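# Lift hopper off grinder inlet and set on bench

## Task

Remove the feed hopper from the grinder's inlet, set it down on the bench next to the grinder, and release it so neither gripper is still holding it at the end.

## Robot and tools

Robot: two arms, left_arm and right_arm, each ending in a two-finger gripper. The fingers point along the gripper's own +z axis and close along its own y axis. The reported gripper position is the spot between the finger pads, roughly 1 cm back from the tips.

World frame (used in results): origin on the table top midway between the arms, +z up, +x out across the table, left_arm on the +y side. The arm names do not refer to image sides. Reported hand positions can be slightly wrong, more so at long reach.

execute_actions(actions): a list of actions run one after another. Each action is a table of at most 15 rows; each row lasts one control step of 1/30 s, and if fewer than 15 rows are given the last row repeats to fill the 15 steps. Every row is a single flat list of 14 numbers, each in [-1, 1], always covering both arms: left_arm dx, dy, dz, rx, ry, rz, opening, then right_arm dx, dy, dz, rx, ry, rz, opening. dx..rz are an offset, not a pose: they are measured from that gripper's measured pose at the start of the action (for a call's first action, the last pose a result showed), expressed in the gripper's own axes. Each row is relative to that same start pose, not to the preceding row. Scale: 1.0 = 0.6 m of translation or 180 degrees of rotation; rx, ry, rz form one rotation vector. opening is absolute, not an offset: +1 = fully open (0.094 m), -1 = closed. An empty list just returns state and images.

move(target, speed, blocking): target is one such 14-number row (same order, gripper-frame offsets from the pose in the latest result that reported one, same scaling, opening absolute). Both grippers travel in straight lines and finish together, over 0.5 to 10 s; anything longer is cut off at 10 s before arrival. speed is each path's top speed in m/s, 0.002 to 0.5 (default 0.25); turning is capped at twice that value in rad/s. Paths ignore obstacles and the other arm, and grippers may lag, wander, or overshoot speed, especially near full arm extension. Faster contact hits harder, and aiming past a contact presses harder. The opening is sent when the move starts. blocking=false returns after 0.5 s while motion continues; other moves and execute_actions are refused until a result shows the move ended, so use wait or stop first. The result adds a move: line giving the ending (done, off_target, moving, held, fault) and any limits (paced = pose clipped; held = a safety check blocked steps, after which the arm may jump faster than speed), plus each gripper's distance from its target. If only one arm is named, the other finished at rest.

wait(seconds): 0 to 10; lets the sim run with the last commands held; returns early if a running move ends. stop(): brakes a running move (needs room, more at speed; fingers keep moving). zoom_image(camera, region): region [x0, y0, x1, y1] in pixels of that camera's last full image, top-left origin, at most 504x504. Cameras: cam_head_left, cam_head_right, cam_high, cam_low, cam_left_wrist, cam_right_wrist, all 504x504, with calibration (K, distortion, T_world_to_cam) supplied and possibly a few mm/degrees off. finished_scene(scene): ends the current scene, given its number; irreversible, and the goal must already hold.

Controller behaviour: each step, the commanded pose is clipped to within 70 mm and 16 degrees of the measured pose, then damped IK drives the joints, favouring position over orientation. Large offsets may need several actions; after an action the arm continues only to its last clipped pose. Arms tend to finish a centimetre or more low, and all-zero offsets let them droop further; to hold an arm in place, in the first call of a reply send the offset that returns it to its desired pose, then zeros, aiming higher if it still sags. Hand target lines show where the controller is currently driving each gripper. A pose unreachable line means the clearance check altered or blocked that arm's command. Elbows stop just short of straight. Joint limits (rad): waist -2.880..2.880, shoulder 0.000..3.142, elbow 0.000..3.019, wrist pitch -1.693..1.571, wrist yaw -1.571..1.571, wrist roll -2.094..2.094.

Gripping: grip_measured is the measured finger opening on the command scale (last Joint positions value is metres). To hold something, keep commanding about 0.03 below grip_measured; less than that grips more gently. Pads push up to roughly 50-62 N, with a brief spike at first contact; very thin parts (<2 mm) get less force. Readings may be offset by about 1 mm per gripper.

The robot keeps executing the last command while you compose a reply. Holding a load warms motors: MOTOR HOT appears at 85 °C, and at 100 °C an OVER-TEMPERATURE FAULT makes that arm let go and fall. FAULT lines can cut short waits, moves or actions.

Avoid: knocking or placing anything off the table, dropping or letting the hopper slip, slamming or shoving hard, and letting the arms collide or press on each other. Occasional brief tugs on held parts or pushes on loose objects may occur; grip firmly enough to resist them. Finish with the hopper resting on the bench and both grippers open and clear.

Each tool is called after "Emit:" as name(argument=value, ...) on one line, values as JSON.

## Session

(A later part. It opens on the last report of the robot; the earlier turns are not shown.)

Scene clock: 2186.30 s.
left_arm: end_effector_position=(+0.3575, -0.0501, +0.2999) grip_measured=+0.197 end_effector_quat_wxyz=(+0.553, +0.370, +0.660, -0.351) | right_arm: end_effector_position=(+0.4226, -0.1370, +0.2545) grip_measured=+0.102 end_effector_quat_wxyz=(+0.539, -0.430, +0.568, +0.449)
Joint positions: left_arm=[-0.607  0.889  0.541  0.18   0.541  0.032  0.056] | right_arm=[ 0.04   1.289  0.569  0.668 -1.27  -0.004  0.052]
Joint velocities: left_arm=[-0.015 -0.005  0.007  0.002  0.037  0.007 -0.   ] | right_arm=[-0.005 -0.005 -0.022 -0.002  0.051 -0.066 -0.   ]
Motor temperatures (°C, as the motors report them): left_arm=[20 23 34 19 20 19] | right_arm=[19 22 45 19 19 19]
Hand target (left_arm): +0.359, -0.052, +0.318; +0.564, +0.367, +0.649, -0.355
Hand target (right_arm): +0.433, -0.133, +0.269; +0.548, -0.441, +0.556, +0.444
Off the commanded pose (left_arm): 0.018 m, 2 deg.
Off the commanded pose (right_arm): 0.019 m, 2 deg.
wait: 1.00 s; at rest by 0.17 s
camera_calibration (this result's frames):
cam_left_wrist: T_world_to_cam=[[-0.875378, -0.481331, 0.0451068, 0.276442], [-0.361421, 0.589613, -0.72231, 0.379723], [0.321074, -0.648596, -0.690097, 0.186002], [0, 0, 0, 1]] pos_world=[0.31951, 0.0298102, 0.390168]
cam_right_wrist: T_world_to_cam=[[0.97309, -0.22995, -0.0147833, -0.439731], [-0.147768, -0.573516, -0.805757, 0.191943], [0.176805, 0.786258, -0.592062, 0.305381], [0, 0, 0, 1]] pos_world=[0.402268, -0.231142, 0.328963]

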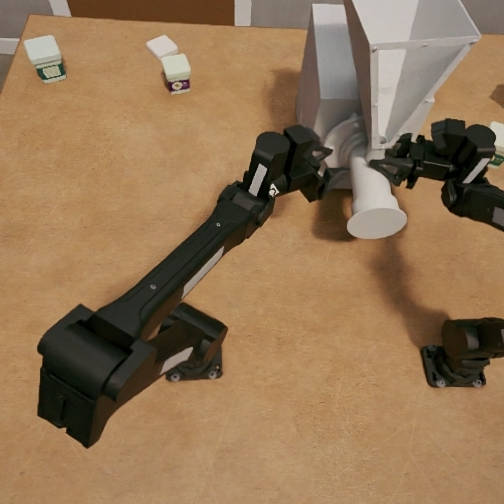

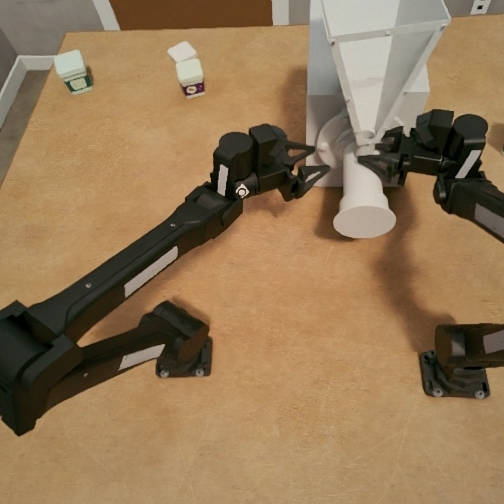

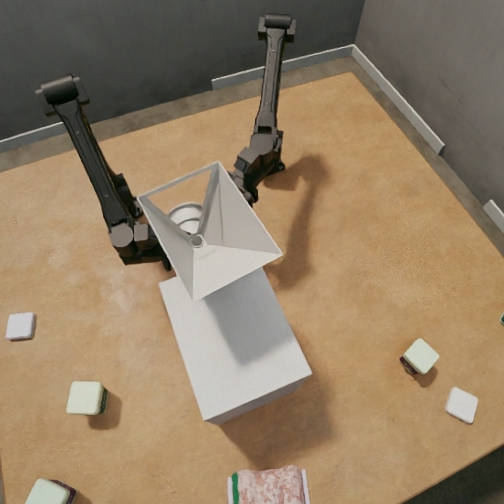

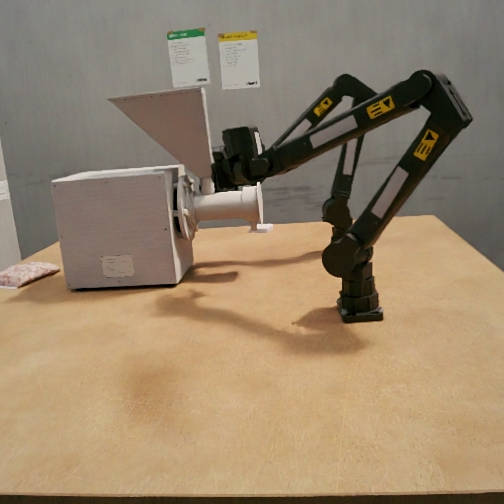

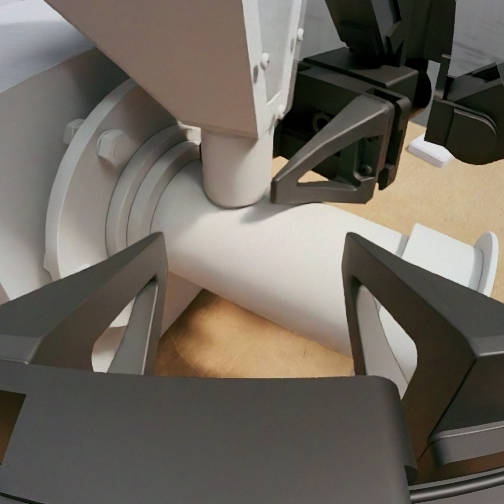

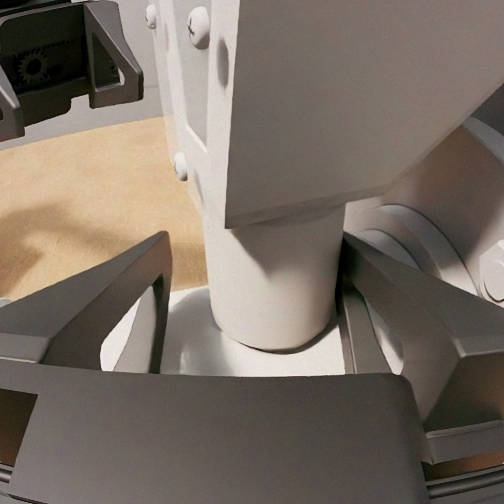

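Emit:
execute_actions(actions=[[[-0.03,0,0,0,-0.01,0,0.2,-0.03,-0.016,0.01,0,0,0,0.1]],[[-0.03,0,0,0,-0.01,0,0.2,-0.015,-0.01,0.0,0,0,0,-0.3]]])

Emit:
wait(seconds=1)

Scene clock: 2192.93 s.
left_arm: end_effector_position=(+0.3575, -0.0501, +0.2999) grip_measured=+0.197 end_effector_quat_wxyz=(+0.550, +0.365, +0.662, -0.355) | right_arm: end_effector_position=(+0.4279, -0.1382, +0.2510) grip_measured=-0.189 end_effector_quat_wxyz=(+0.530, -0.417, +0.585, +0.450)
Joint positions: left_arm=[-0.607  0.889  0.541  0.18   0.541  0.018  0.056] | right_arm=[ 0.038  1.288  0.579  0.606 -1.252 -0.013  0.038]
Joint velocities: left_arm=[-0.005  0.005  0.002 -0.017  0.081 -0.022 -0.   ] | right_arm=[-0.005 -0.015  0.007 -0.002 -0.022 -0.007 -0.001]
Motor temperatures (°C, as the motors report them): left_arm=[20 23 34 19 20 19] | right_arm=[19 22 45 19 19 19]
Hand target (left_arm): +0.359, -0.052, +0.318; +0.561, +0.362, +0.652, -0.359
Hand target (right_arm): +0.430, -0.139, +0.260; +0.528, -0.419, +0.581, +0.456
Off the commanded pose (left_arm): 0.018 m, 2 deg.
Off the commanded pose (right_arm): 0.009 m, 1 deg.
camera_calibration (this result's frames):
cam_left_wrist: T_world_to_cam=[[-0.873715, -0.482794, 0.0594325, 0.271477], [-0.371758, 0.583934, -0.721677, 0.382945], [0.313717, -0.652634, -0.689674, 0.188303], [0, 0, 0, 1]] pos_world=[0.320483, 0.0303464, 0.390096]
cam_right_wrist: T_world_to_cam=[[0.966962, -0.249178, -0.0538142, -0.435451], [-0.192624, -0.575916, -0.794491, 0.205245], [0.166977, 0.778608, -0.604887, 0.309674], [0, 0, 0, 1]] pos_world=[0.408891, -0.231415, 0.32695]

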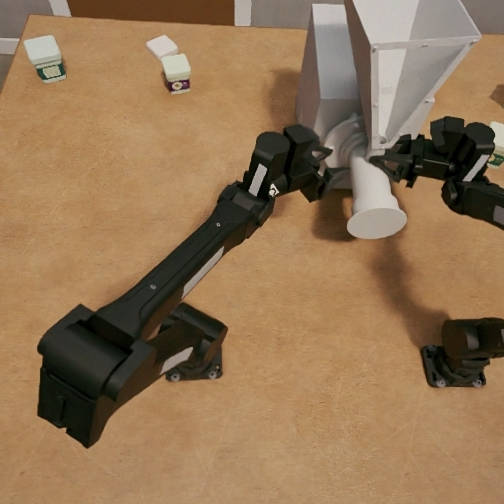

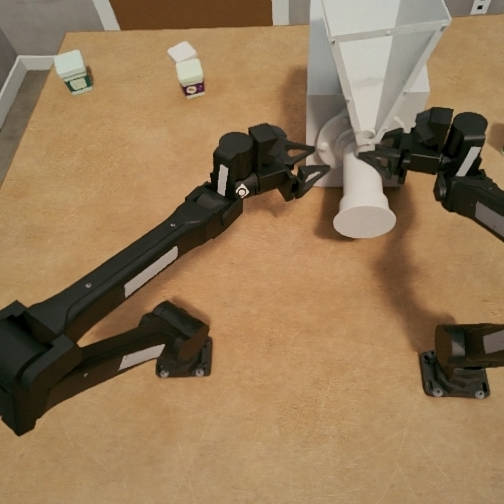

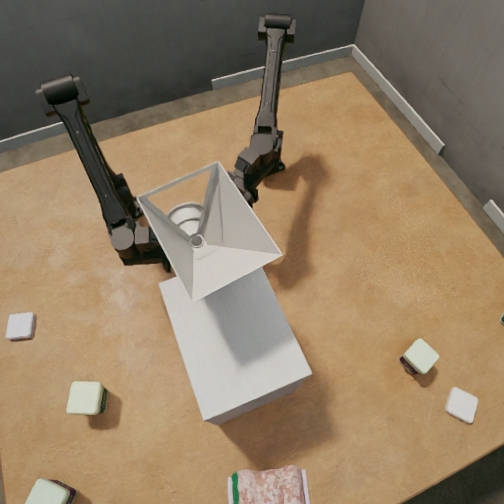

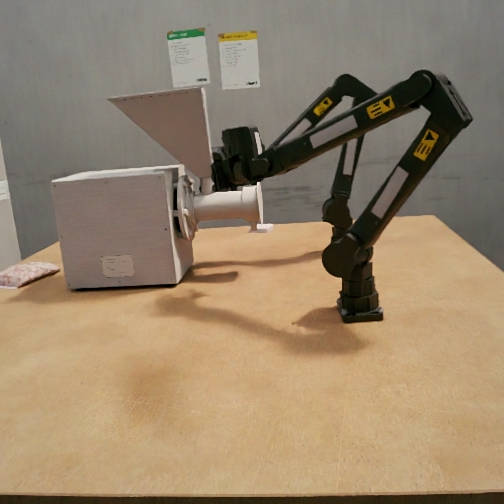

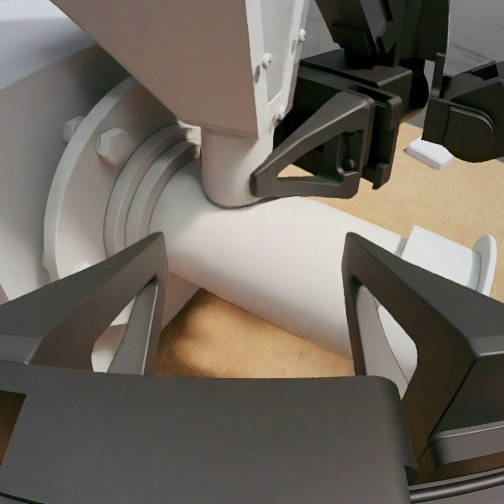

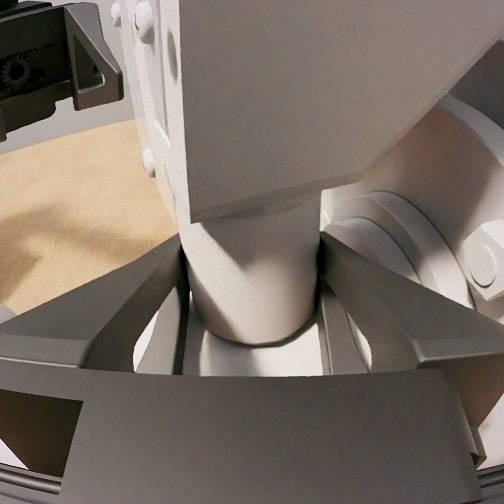

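Scene clock: 2193.93 s.
left_arm: end_effector_position=(+0.3575, -0.0501, +0.2999) grip_measured=+0.197 end_effector_quat_wxyz=(+0.550, +0.365, +0.662, -0.355) | right_arm: end_effector_position=(+0.4279, -0.1382, +0.2510) grip_measured=-0.189 end_effector_quat_wxyz=(+0.530, -0.417, +0.585, +0.450)
Joint positions: left_arm=[-0.607  0.889  0.541  0.18   0.541  0.018  0.056] | right_arm=[ 0.038  1.288  0.579  0.606 -1.252 -0.013  0.038]
Joint velocities: left_arm=[ 0.005 -0.015 -0.002  0.002  0.007 -0.022 -0.   ] | right_arm=[-0.015  0.015  0.002 -0.022 -0.007 -0.007  0.   ]
Motor temperatures (°C, as the motors report them): left_arm=[20 23 34 19 20 19] | right_arm=[19 22 45 19 19 19]
Hand target (left_arm): +0.359, -0.052, +0.318; +0.562, +0.362, +0.652, -0.358
Hand target (right_arm): +0.430, -0.139, +0.260; +0.528, -0.419, +0.581, +0.456
Off the commanded pose (left_arm): 0.018 m, 2 deg.
Off the commanded pose (right_arm): 0.009 m, 1 deg.
wait: 1.00 s; at rest by 0.17 s
camera_calibration (this result's frames):
cam_left_wrist: T_world_to_cam=[[-0.873715, -0.482794, 0.0594325, 0.271477], [-0.371758, 0.583934, -0.721677, 0.382945], [0.313717, -0.652634, -0.689674, 0.188303], [0, 0, 0, 1]] pos_world=[0.320483, 0.0303464, 0.390096]
cam_right_wrist: T_world_to_cam=[[0.966962, -0.249178, -0.0538142, -0.435451], [-0.192624, -0.575916, -0.794491, 0.205245], [0.166977, 0.778608, -0.604887, 0.309674], [0, 0, 0, 1]] pos_world=[0.408891, -0.231415, 0.32695]

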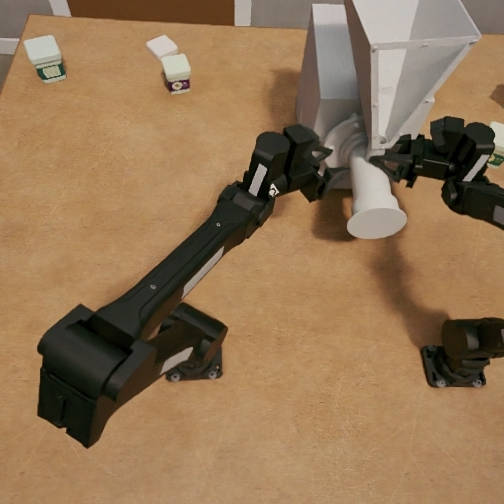

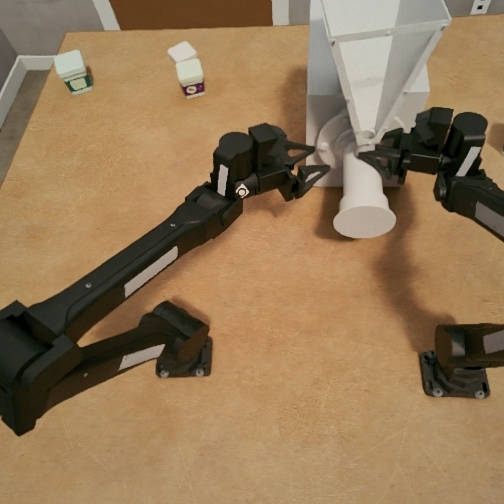

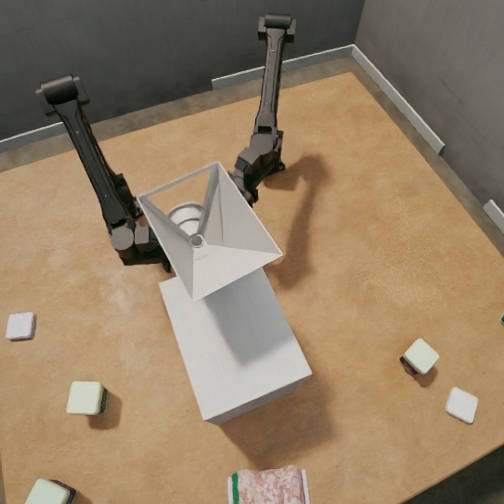

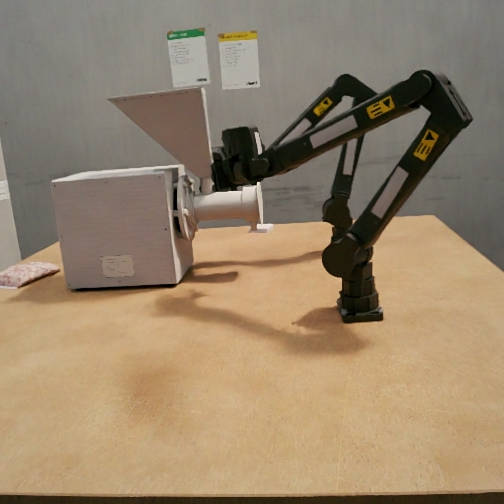

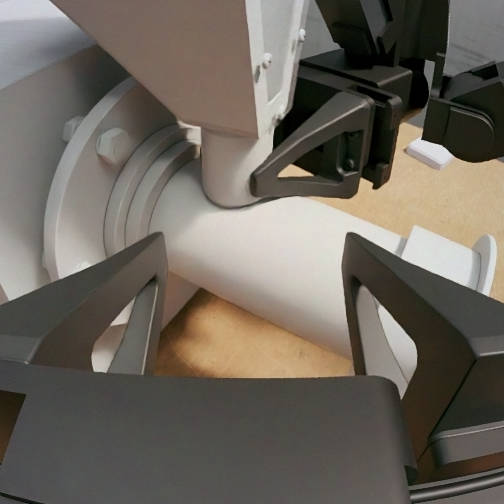

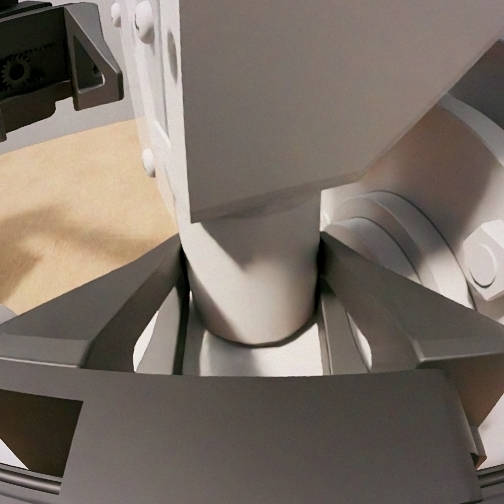

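Emit:
execute_actions(actions=[[[-0.03,0,0,0,-0.01,0,0.2,-0.03,0,0,0,0,-0.01,-0.3],[-0.03,0,0,0,-0.01,0,0.2,-0.045,0,0,0,0,-0.02,-0.3],[-0.03,0,0,0,-0.01,0,0.2,-0.06,0,0,0,0,-0.03,-0.3],[-0.03,0,0,0,-0.01,0,0.2,-0.075,0,0,0,0,-0.04,-0.3],[-0.03,0,0,0,-0.01,0,0.2,-0.09,0,0,0,0,-0.04,-0.3],[-0.03,0,0,0,-0.01,0,0.2,-0.10,0,0,0,0,-0.04,-0.3],[-0.03,0,0,0,-0.01,0,0.2,-0.115,0,0,0,0,-0.04,-0.3]]])

Emit:
wait(seconds=1)

Scene clock: 2204.23 s.
left_arm: end_effector_position=(+0.3575, -0.0501, +0.2999) grip_measured=+0.197 end_effector_quat_wxyz=(+0.549, +0.362, +0.664, -0.357) | right_arm: end_effector_position=(+0.4280, -0.1385, +0.2538) grip_measured=-0.189 end_effector_quat_wxyz=(+0.520, -0.422, +0.606, +0.430)
Joint positions: left_arm=[-0.607  0.889  0.541  0.18   0.541  0.011  0.056] | right_arm=[ 0.043  1.229  0.609  0.362 -1.214 -0.16   0.038]
Joint velocities: left_arm=[-0.015 -0.005  0.002 -0.012 -0.007 -0.037  0.   ] | right_arm=[-0.015 -0.015  0.037 -0.105  0.007 -0.11   0.   ]
Motor temperatures (°C, as the motors report them): left_arm=[20 23 33 19 20 19] | right_arm=[19 22 45 19 19 19]
Hand target (left_arm): +0.359, -0.052, +0.318; +0.560, +0.359, +0.653, -0.361
Hand target (right_arm): +0.430, -0.138, +0.317; +0.557, -0.453, +0.558, +0.415
Off the commanded pose (left_arm): 0.018 m, 2 deg.
Off the commanded pose (right_arm): 0.066 m, 8 deg.
camera_calibration (this result's frames):
cam_left_wrist: T_world_to_cam=[[-0.872815, -0.483487, 0.0665909, 0.268974], [-0.376919, 0.581088, -0.721297, 0.384533], [0.310043, -0.654658, -0.689417, 0.189438], [0, 0, 0, 1]] pos_world=[0.320968, 0.0306151, 0.390054]
cam_right_wrist: T_world_to_cam=[[0.960096, -0.274963, -0.0510921, -0.436795], [-0.216306, -0.614273, -0.758868, 0.203058], [0.177276, 0.739638, -0.649237, 0.313025], [0, 0, 0, 1]] pos_world=[0.407796, -0.226895, 0.335005]

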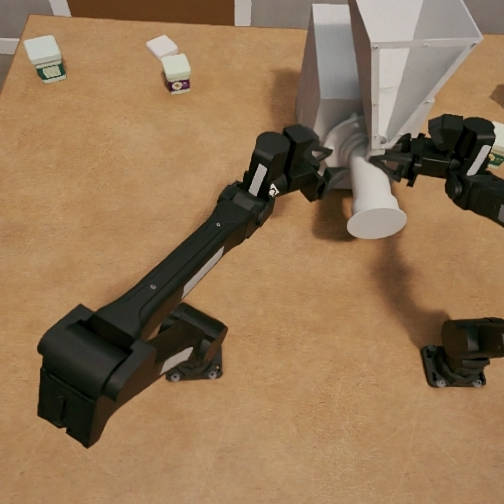

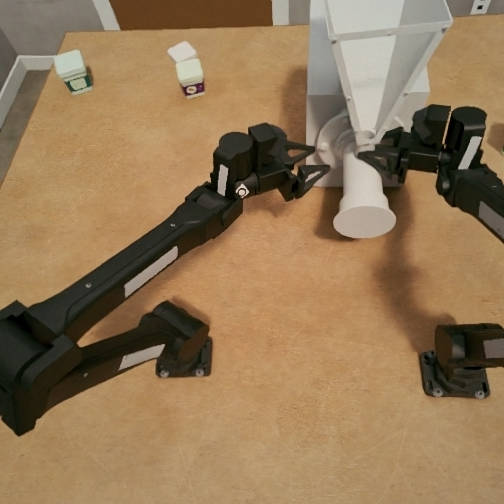

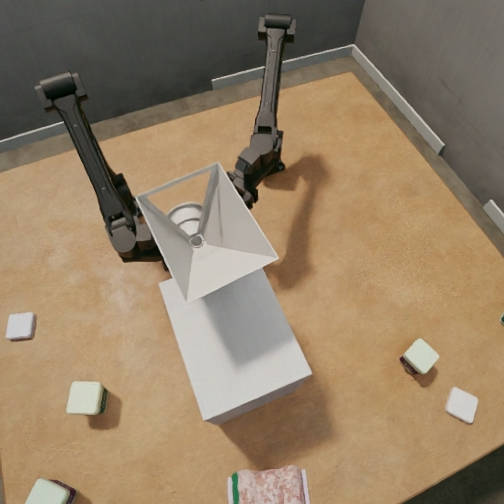

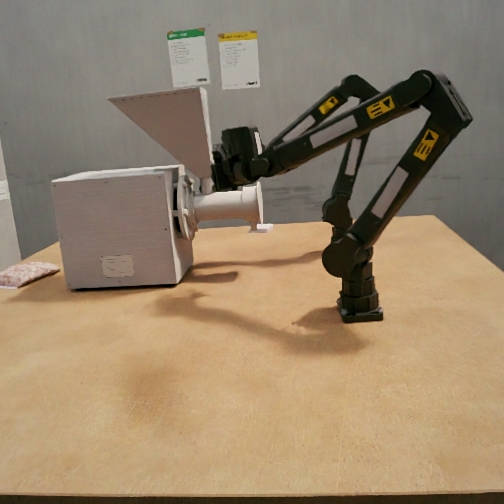

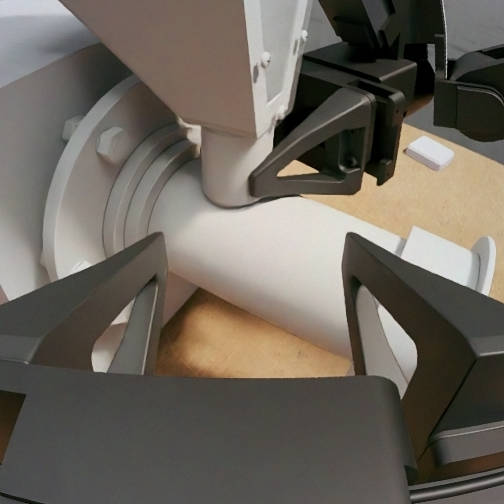

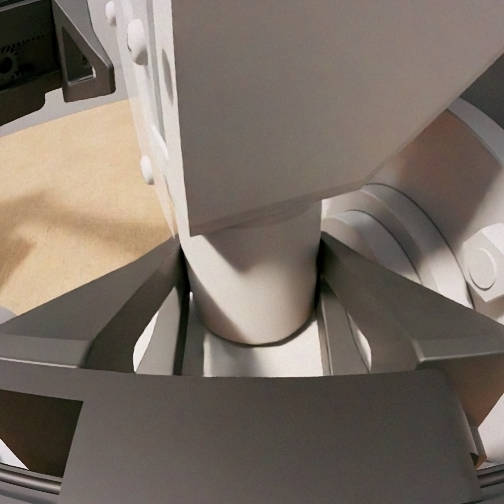

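Scene clock: 2205.23 s.
left_arm: end_effector_position=(+0.3575, -0.0501, +0.2999) grip_measured=+0.197 end_effector_quat_wxyz=(+0.549, +0.362, +0.664, -0.357) | right_arm: end_effector_position=(+0.4279, -0.1385, +0.2537) grip_measured=-0.189 end_effector_quat_wxyz=(+0.520, -0.422, +0.606, +0.430)
Joint positions: left_arm=[-0.607  0.889  0.541  0.18   0.541  0.01   0.056] | right_arm=[ 0.043  1.228  0.61   0.355 -1.214 -0.166  0.038]
Joint velocities: left_arm=[-0.015  0.015 -0.007  0.007 -0.022 -0.007 -0.001] | right_arm=[-0.005  0.005 -0.002 -0.012 -0.066 -0.007  0.   ]
Motor temperatures (°C, as the motors report them): left_arm=[20 23 33 19 20 19] | right_arm=[19 22 45 19 20 19]
Hand target (left_arm): +0.359, -0.052, +0.318; +0.560, +0.359, +0.653, -0.361
Hand target (right_arm): +0.430, -0.138, +0.317; +0.557, -0.453, +0.558, +0.415
Off the commanded pose (left_arm): 0.018 m, 2 deg.
Off the commanded pose (right_arm): 0.066 m, 8 deg.
wait: 1.00 s; at rest by 0.17 s
camera_calibration (this result's frames):
cam_left_wrist: T_world_to_cam=[[-0.872766, -0.483523, 0.0669676, 0.268841], [-0.37719, 0.580938, -0.721276, 0.384617], [0.30985, -0.654765, -0.689403, 0.189498], [0, 0, 0, 1]] pos_world=[0.320993, 0.0306293, 0.390051]
cam_right_wrist: T_world_to_cam=[[0.960265, -0.274564, -0.050049, -0.437045], [-0.215576, -0.615821, -0.75782, 0.202183], [0.177249, 0.738498, -0.650541, 0.313156], [0, 0, 0, 1]] pos_world=[0.407759, -0.226754, 0.335065]

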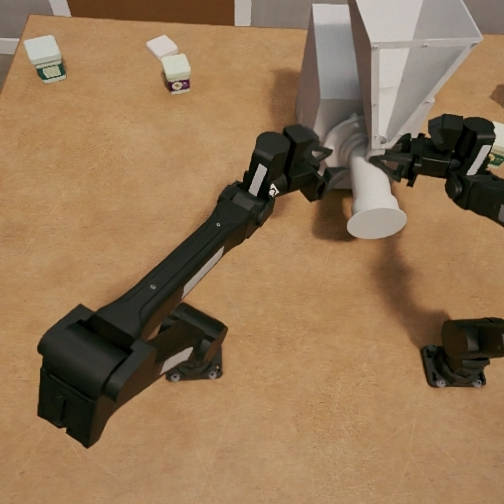

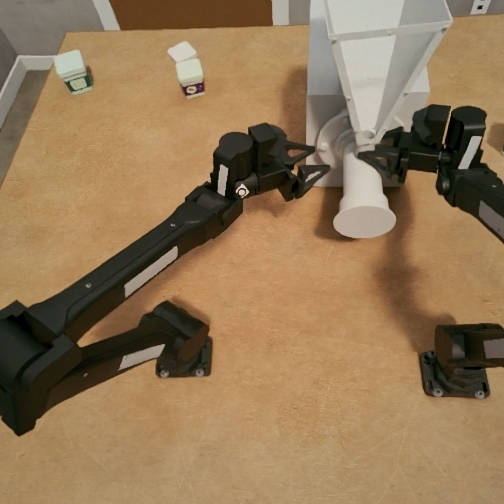

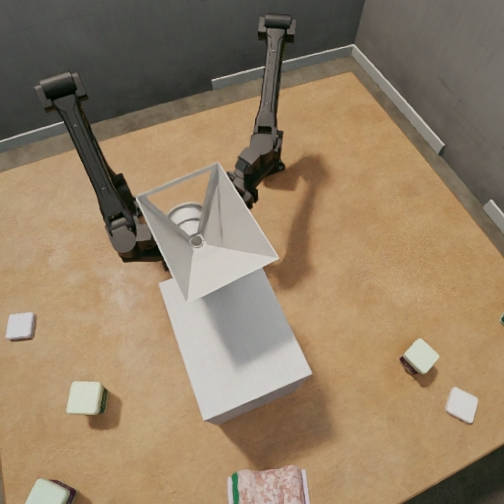

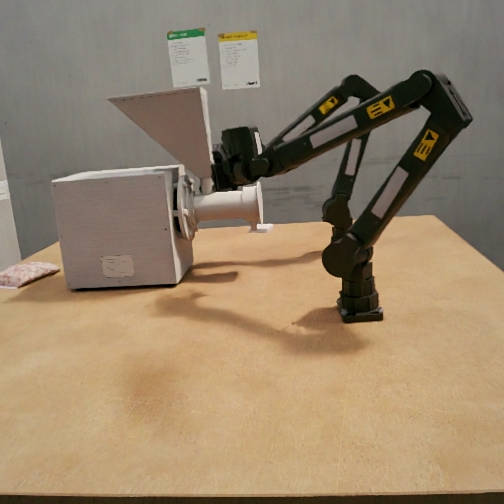

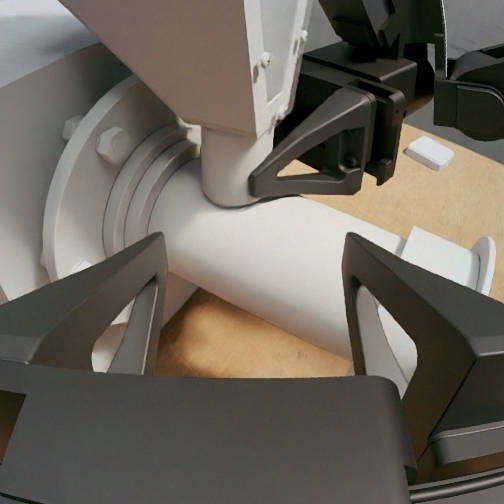

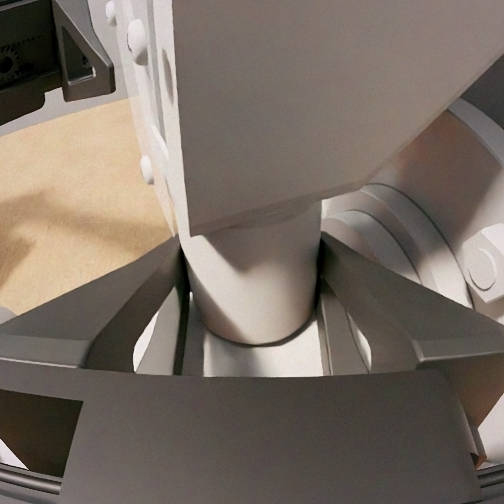

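Emit:
execute_actions(actions=[[[-0.03,0,0,0,-0.01,0,0.2,-0.115,0,0,0.02,-0.02,-0.02,-0.3],[-0.03,0,0,0,-0.01,0,0.2,-0.115,0,0,0.03,-0.02,-0.02,-0.3],[-0.03,0,0,0,-0.01,0,0.2,-0.115,0,0,0.04,-0.02,-0.02,-0.3],[-0.03,0,0,0,-0.01,0,0.2,-0.115,0,0,0.05,-0.02,-0.02,-0.3],[-0.03,0,0,0,-0.01,0,0.2,-0.115,0,0,0.06,-0.02,-0.02,-0.3],[-0.03,0,0,0,-0.01,0,0.2,-0.115,0,0,0.07,-0.02,-0.02,-0.3]]])

Emit:
wait(seconds=1)

Scene clock: 2226.70 s.
left_arm: end_effector_position=(+0.3575, -0.0501, +0.2999) grip_measured=+0.197 end_effector_quat_wxyz=(+0.547, +0.360, +0.665, -0.359) | right_arm: end_effector_position=(+0.4287, -0.1378, +0.2567) grip_measured=-0.189 end_effector_quat_wxyz=(+0.551, -0.360, +0.662, +0.358)
Joint positions: left_arm=[-0.607  0.889  0.541  0.18   0.541  0.003  0.056] | right_arm=[ 0.102  1.105  0.547  0.329 -0.928 -0.108  0.038]
Joint velocities: left_arm=[-0.005 -0.015  0.002 -0.002 -0.022  0.022  0.   ] | right_arm=[ 0.005 -0.015  0.002 -0.017 -0.022 -0.037 -0.   ]
Motor temperatures (°C, as the motors report them): left_arm=[20 23 33 19 20 19] | right_arm=[19 23 49 19 21 19]
Hand target (left_arm): +0.359, -0.052, +0.318; +0.559, +0.357, +0.655, -0.362
Hand target (right_arm): +0.431, -0.134, +0.320; +0.593, -0.371, +0.620, +0.356
Off the commanded pose (left_arm): 0.018 m, 2 deg.
Off the commanded pose (right_arm): 0.066 m, 7 deg.
camera_calibration (this result's frames):
cam_left_wrist: T_world_to_cam=[[-0.871869, -0.484156, 0.0737458, 0.266456], [-0.382074, 0.578238, -0.720875, 0.386107], [0.306373, -0.656685, -0.689131, 0.190563], [0, 0, 0, 1]] pos_world=[0.321453, 0.0308842, 0.390008]
cam_right_wrist: T_world_to_cam=[[0.87411, -0.483637, -0.045017, -0.430596], [-0.360495, -0.583836, -0.727447, 0.263806], [0.325537, 0.652097, -0.684686, 0.247809], [0, 0, 0, 1]] pos_world=[0.390818, -0.215828, 0.342192]

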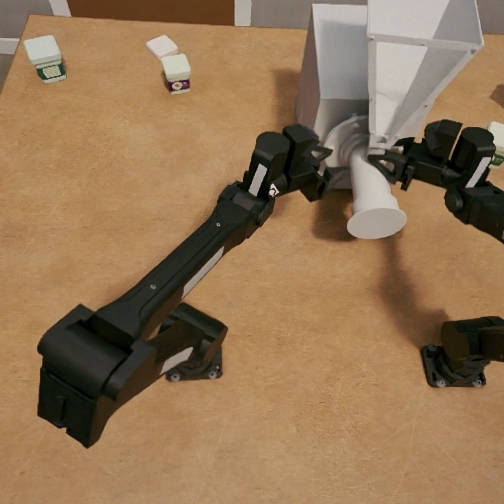

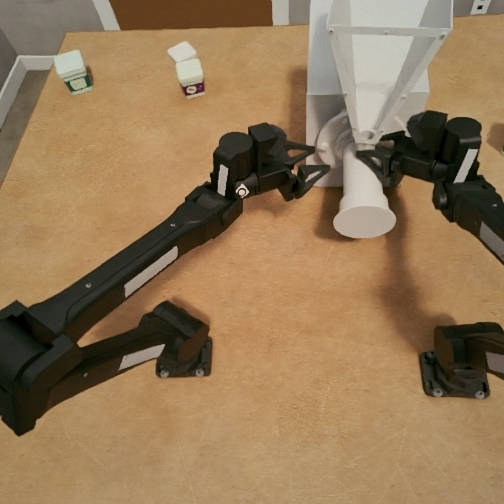

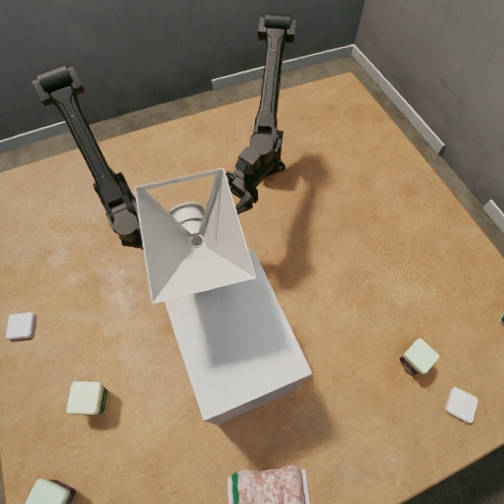

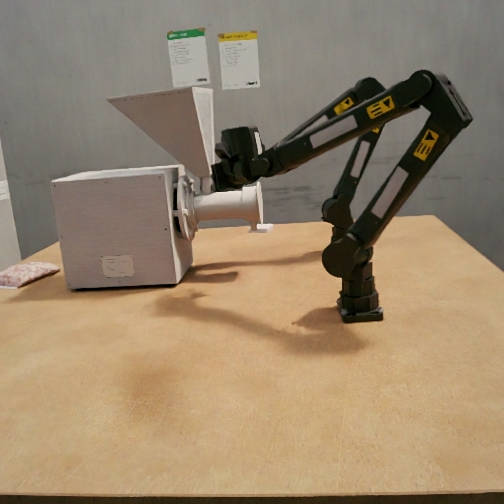

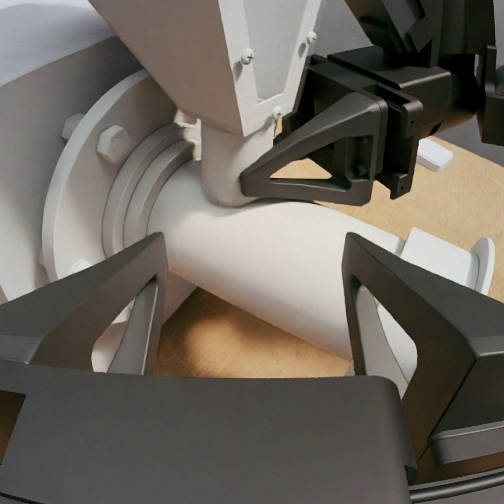

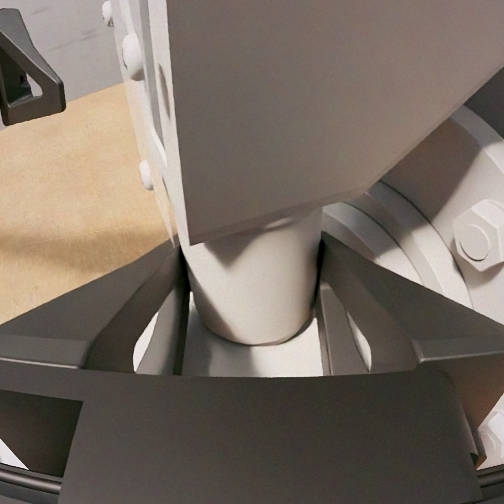

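Scene clock: 2227.70 s.
left_arm: end_effector_position=(+0.3575, -0.0501, +0.2999) grip_measured=+0.197 end_effector_quat_wxyz=(+0.547, +0.360, +0.665, -0.359) | right_arm: end_effector_position=(+0.4287, -0.1378, +0.2567) grip_measured=-0.189 end_effector_quat_wxyz=(+0.551, -0.360, +0.662, +0.358)
Joint positions: left_arm=[-0.607  0.889  0.541  0.18   0.541  0.003  0.056] | right_arm=[ 0.102  1.105  0.547  0.329 -0.928 -0.108  0.038]
Joint velocities: left_arm=[-0.015 -0.005 -0.007 -0.022 -0.037 -0.081 -0.   ] | right_arm=[-0.015  0.005 -0.007  0.002  0.051 -0.007  0.001]
Motor temperatures (°C, as the motors report them): left_arm=[20 23 33 19 20 19] | right_arm=[19 23 49 19 21 19]
Hand target (left_arm): +0.359, -0.052, +0.318; +0.559, +0.357, +0.655, -0.363
Hand target (right_arm): +0.431, -0.134, +0.320; +0.593, -0.371, +0.620, +0.356
Off the commanded pose (left_arm): 0.018 m, 2 deg.
Off the commanded pose (right_arm): 0.066 m, 7 deg.
wait: 1.00 s; at rest by 0.17 s
camera_calibration (this result's frames):
cam_left_wrist: T_world_to_cam=[[-0.871818, -0.48419, 0.0741222, 0.266323], [-0.382345, 0.578087, -0.720852, 0.38619], [0.30618, -0.656791, -0.689115, 0.190622], [0, 0, 0, 1]] pos_world=[0.321478, 0.0308983, 0.390005]
cam_right_wrist: T_world_to_cam=[[0.87411, -0.483637, -0.045017, -0.430596], [-0.360495, -0.583836, -0.727447, 0.263806], [0.325537, 0.652097, -0.684686, 0.247809], [0, 0, 0, 1]] pos_world=[0.390818, -0.215828, 0.342192]

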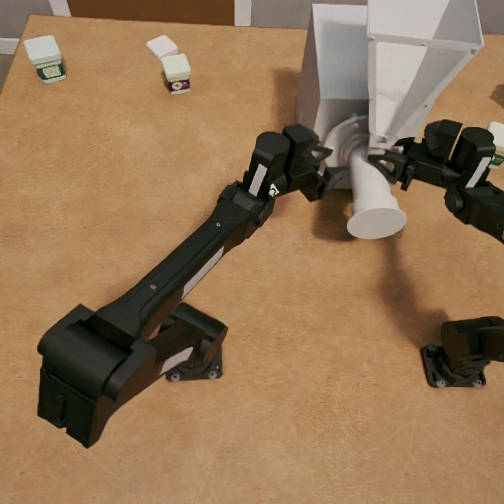

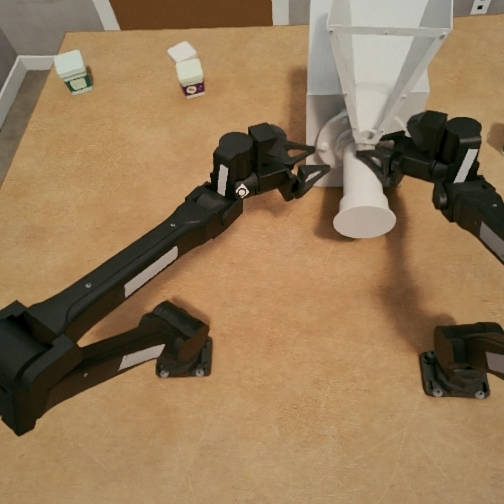

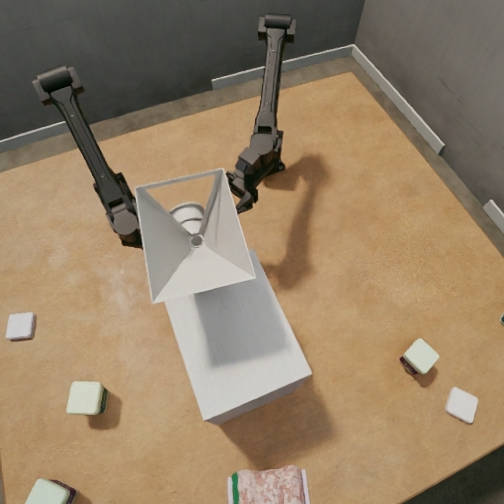

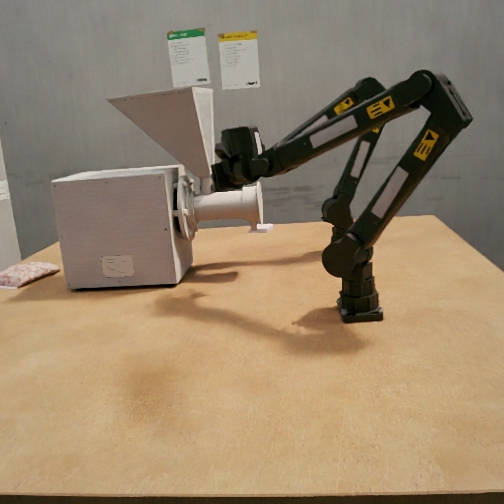

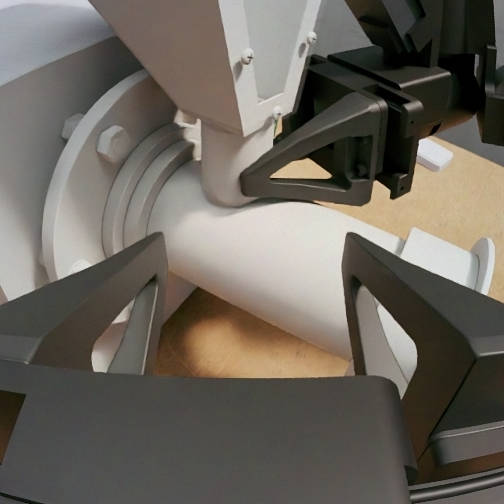

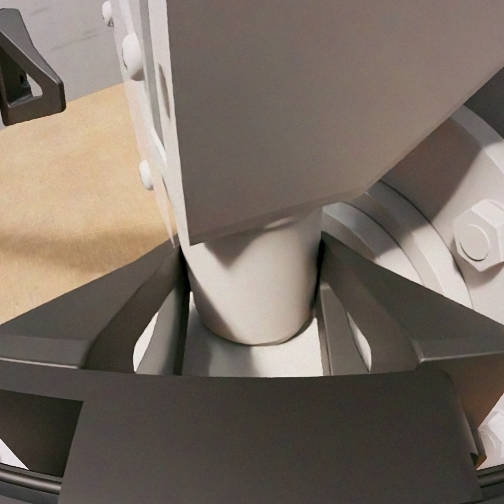

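Emit:
execute_actions(actions=[])

Scene clock: 2243.33 s.
left_arm: end_effector_position=(+0.3575, -0.0501, +0.2999) grip_measured=+0.197 end_effector_quat_wxyz=(+0.547, +0.360, +0.665, -0.359) | right_arm: end_effector_position=(+0.4287, -0.1378, +0.2567) grip_measured=-0.189 end_effector_quat_wxyz=(+0.551, -0.360, +0.662, +0.358)
Joint positions: left_arm=[-0.607  0.889  0.541  0.18   0.541  0.003  0.056] | right_arm=[ 0.102  1.105  0.547  0.329 -0.928 -0.108  0.038]
Joint velocities: left_arm=[-0.005  0.005  0.012 -0.007 -0.051 -0.007  0.   ] | right_arm=[ 0.005 -0.005 -0.032  0.002  0.007 -0.037  0.001]
Motor temperatures (°C, as the motors report them): left_arm=[20 23 33 19 20 19] | right_arm=[19 23 49 19 20 19]
Hand target (left_arm): +0.359, -0.052, +0.318; +0.559, +0.357, +0.655, -0.363
Hand target (right_arm): +0.431, -0.134, +0.320; +0.593, -0.371, +0.620, +0.356
Off the commanded pose (left_arm): 0.018 m, 2 deg.
Off the commanded pose (right_arm): 0.066 m, 7 deg.
camera_calibration (this result's frames):
cam_left_wrist: T_world_to_cam=[[-0.871818, -0.48419, 0.0741222, 0.266323], [-0.382345, 0.578087, -0.720852, 0.38619], [0.30618, -0.656791, -0.689115, 0.190622], [0, 0, 0, 1]] pos_world=[0.321478, 0.0308983, 0.390005]
cam_right_wrist: T_world_to_cam=[[0.87411, -0.483637, -0.045017, -0.430596], [-0.360495, -0.583836, -0.727447, 0.263806], [0.325537, 0.652097, -0.684686, 0.247809], [0, 0, 0, 1]] pos_world=[0.390818, -0.215828, 0.342192]

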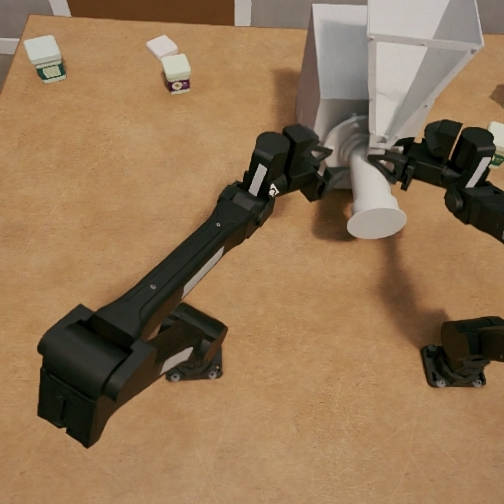

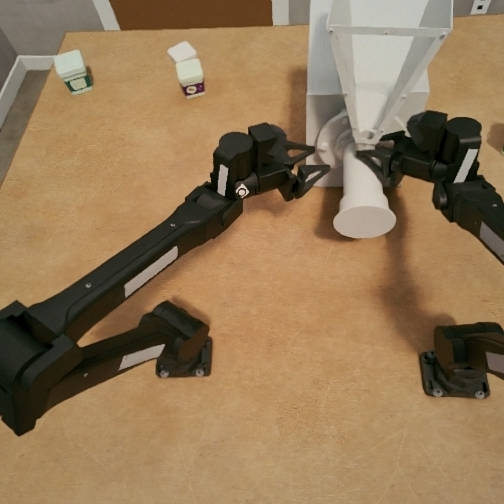

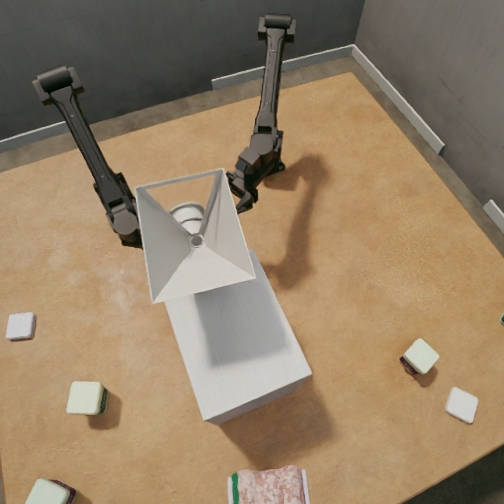

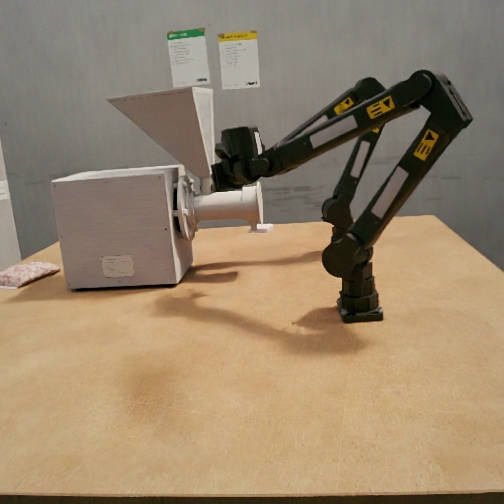

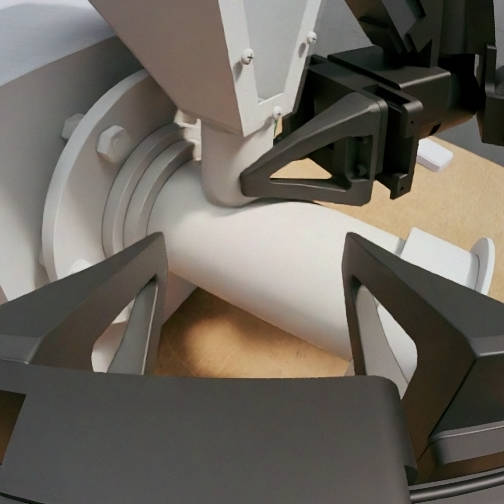

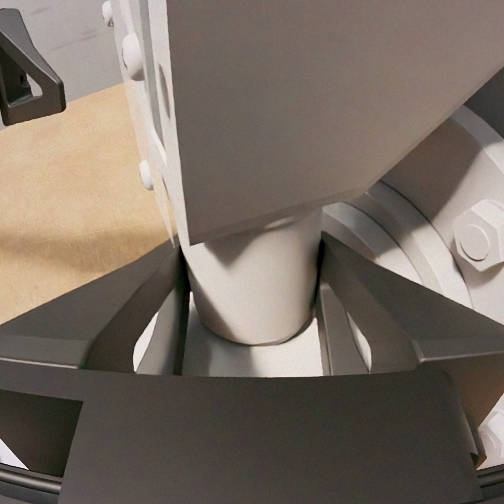

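Emit:
zoom_image(camera="cam_left_wrist", region=[140, 40, 380, 280])

Emit:
zoom_image(camera="cam_right_wrist", region=[100, 150, 420, 400])

Region (140, 40, 380, 280) of cam_left_wrist's 504x504 image, scaled by 2.100, with more detail than that image has.

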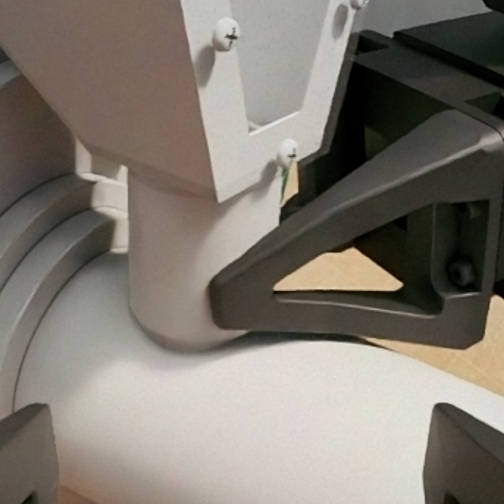

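Region (100, 150, 420, 400) of cam_right_wrist's 504x504 image, scaled by 1.575, with more detail than that image has; it fills the top 394 rows of this view, and the rest is white.

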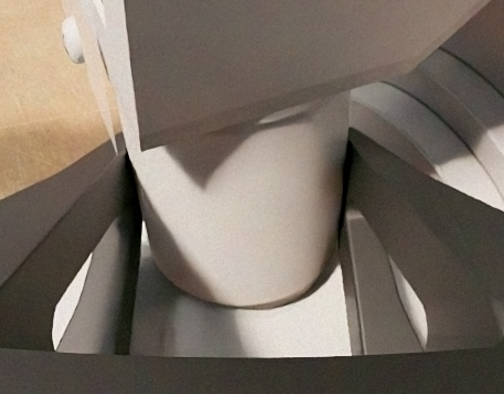

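Emit:
zoom_image(camera="cam_low", region=[40, 70, 300, 300])

Region (40, 70, 300, 300) of cam_low's 504x504 image, scaled by 1.938, with more detail than that image has; it fills the top 446 rows of this view, and the rest is white.

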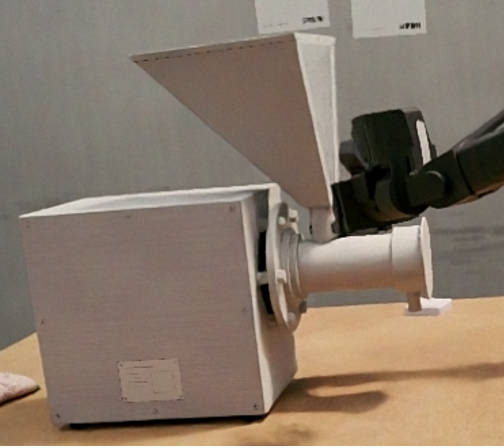

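Emit:
zoom_image(camera="cam_head_left", region=[230, 100, 504, 260])

Emit:
zoom_image(camera="cam_head_right", region=[190, 90, 504, 260])

Region (230, 100, 504, 260) of cam_head_left's 504x504 image, scaled by 1.839, with more detail than that image has; it fills the top 294 rows of this view, and the rest is white.

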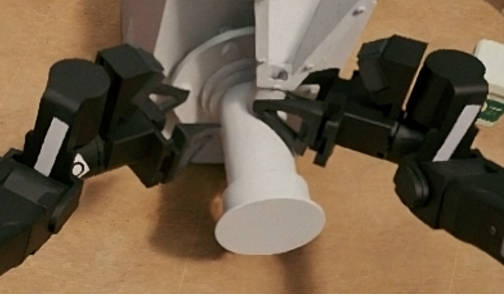

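Region (190, 90, 504, 260) of cam_head_right's 504x504 image, scaled by 1.605, with more detail than that image has; it fills the top 273 rows of this view, and the rest is white.

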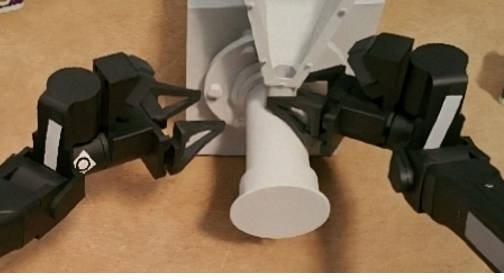

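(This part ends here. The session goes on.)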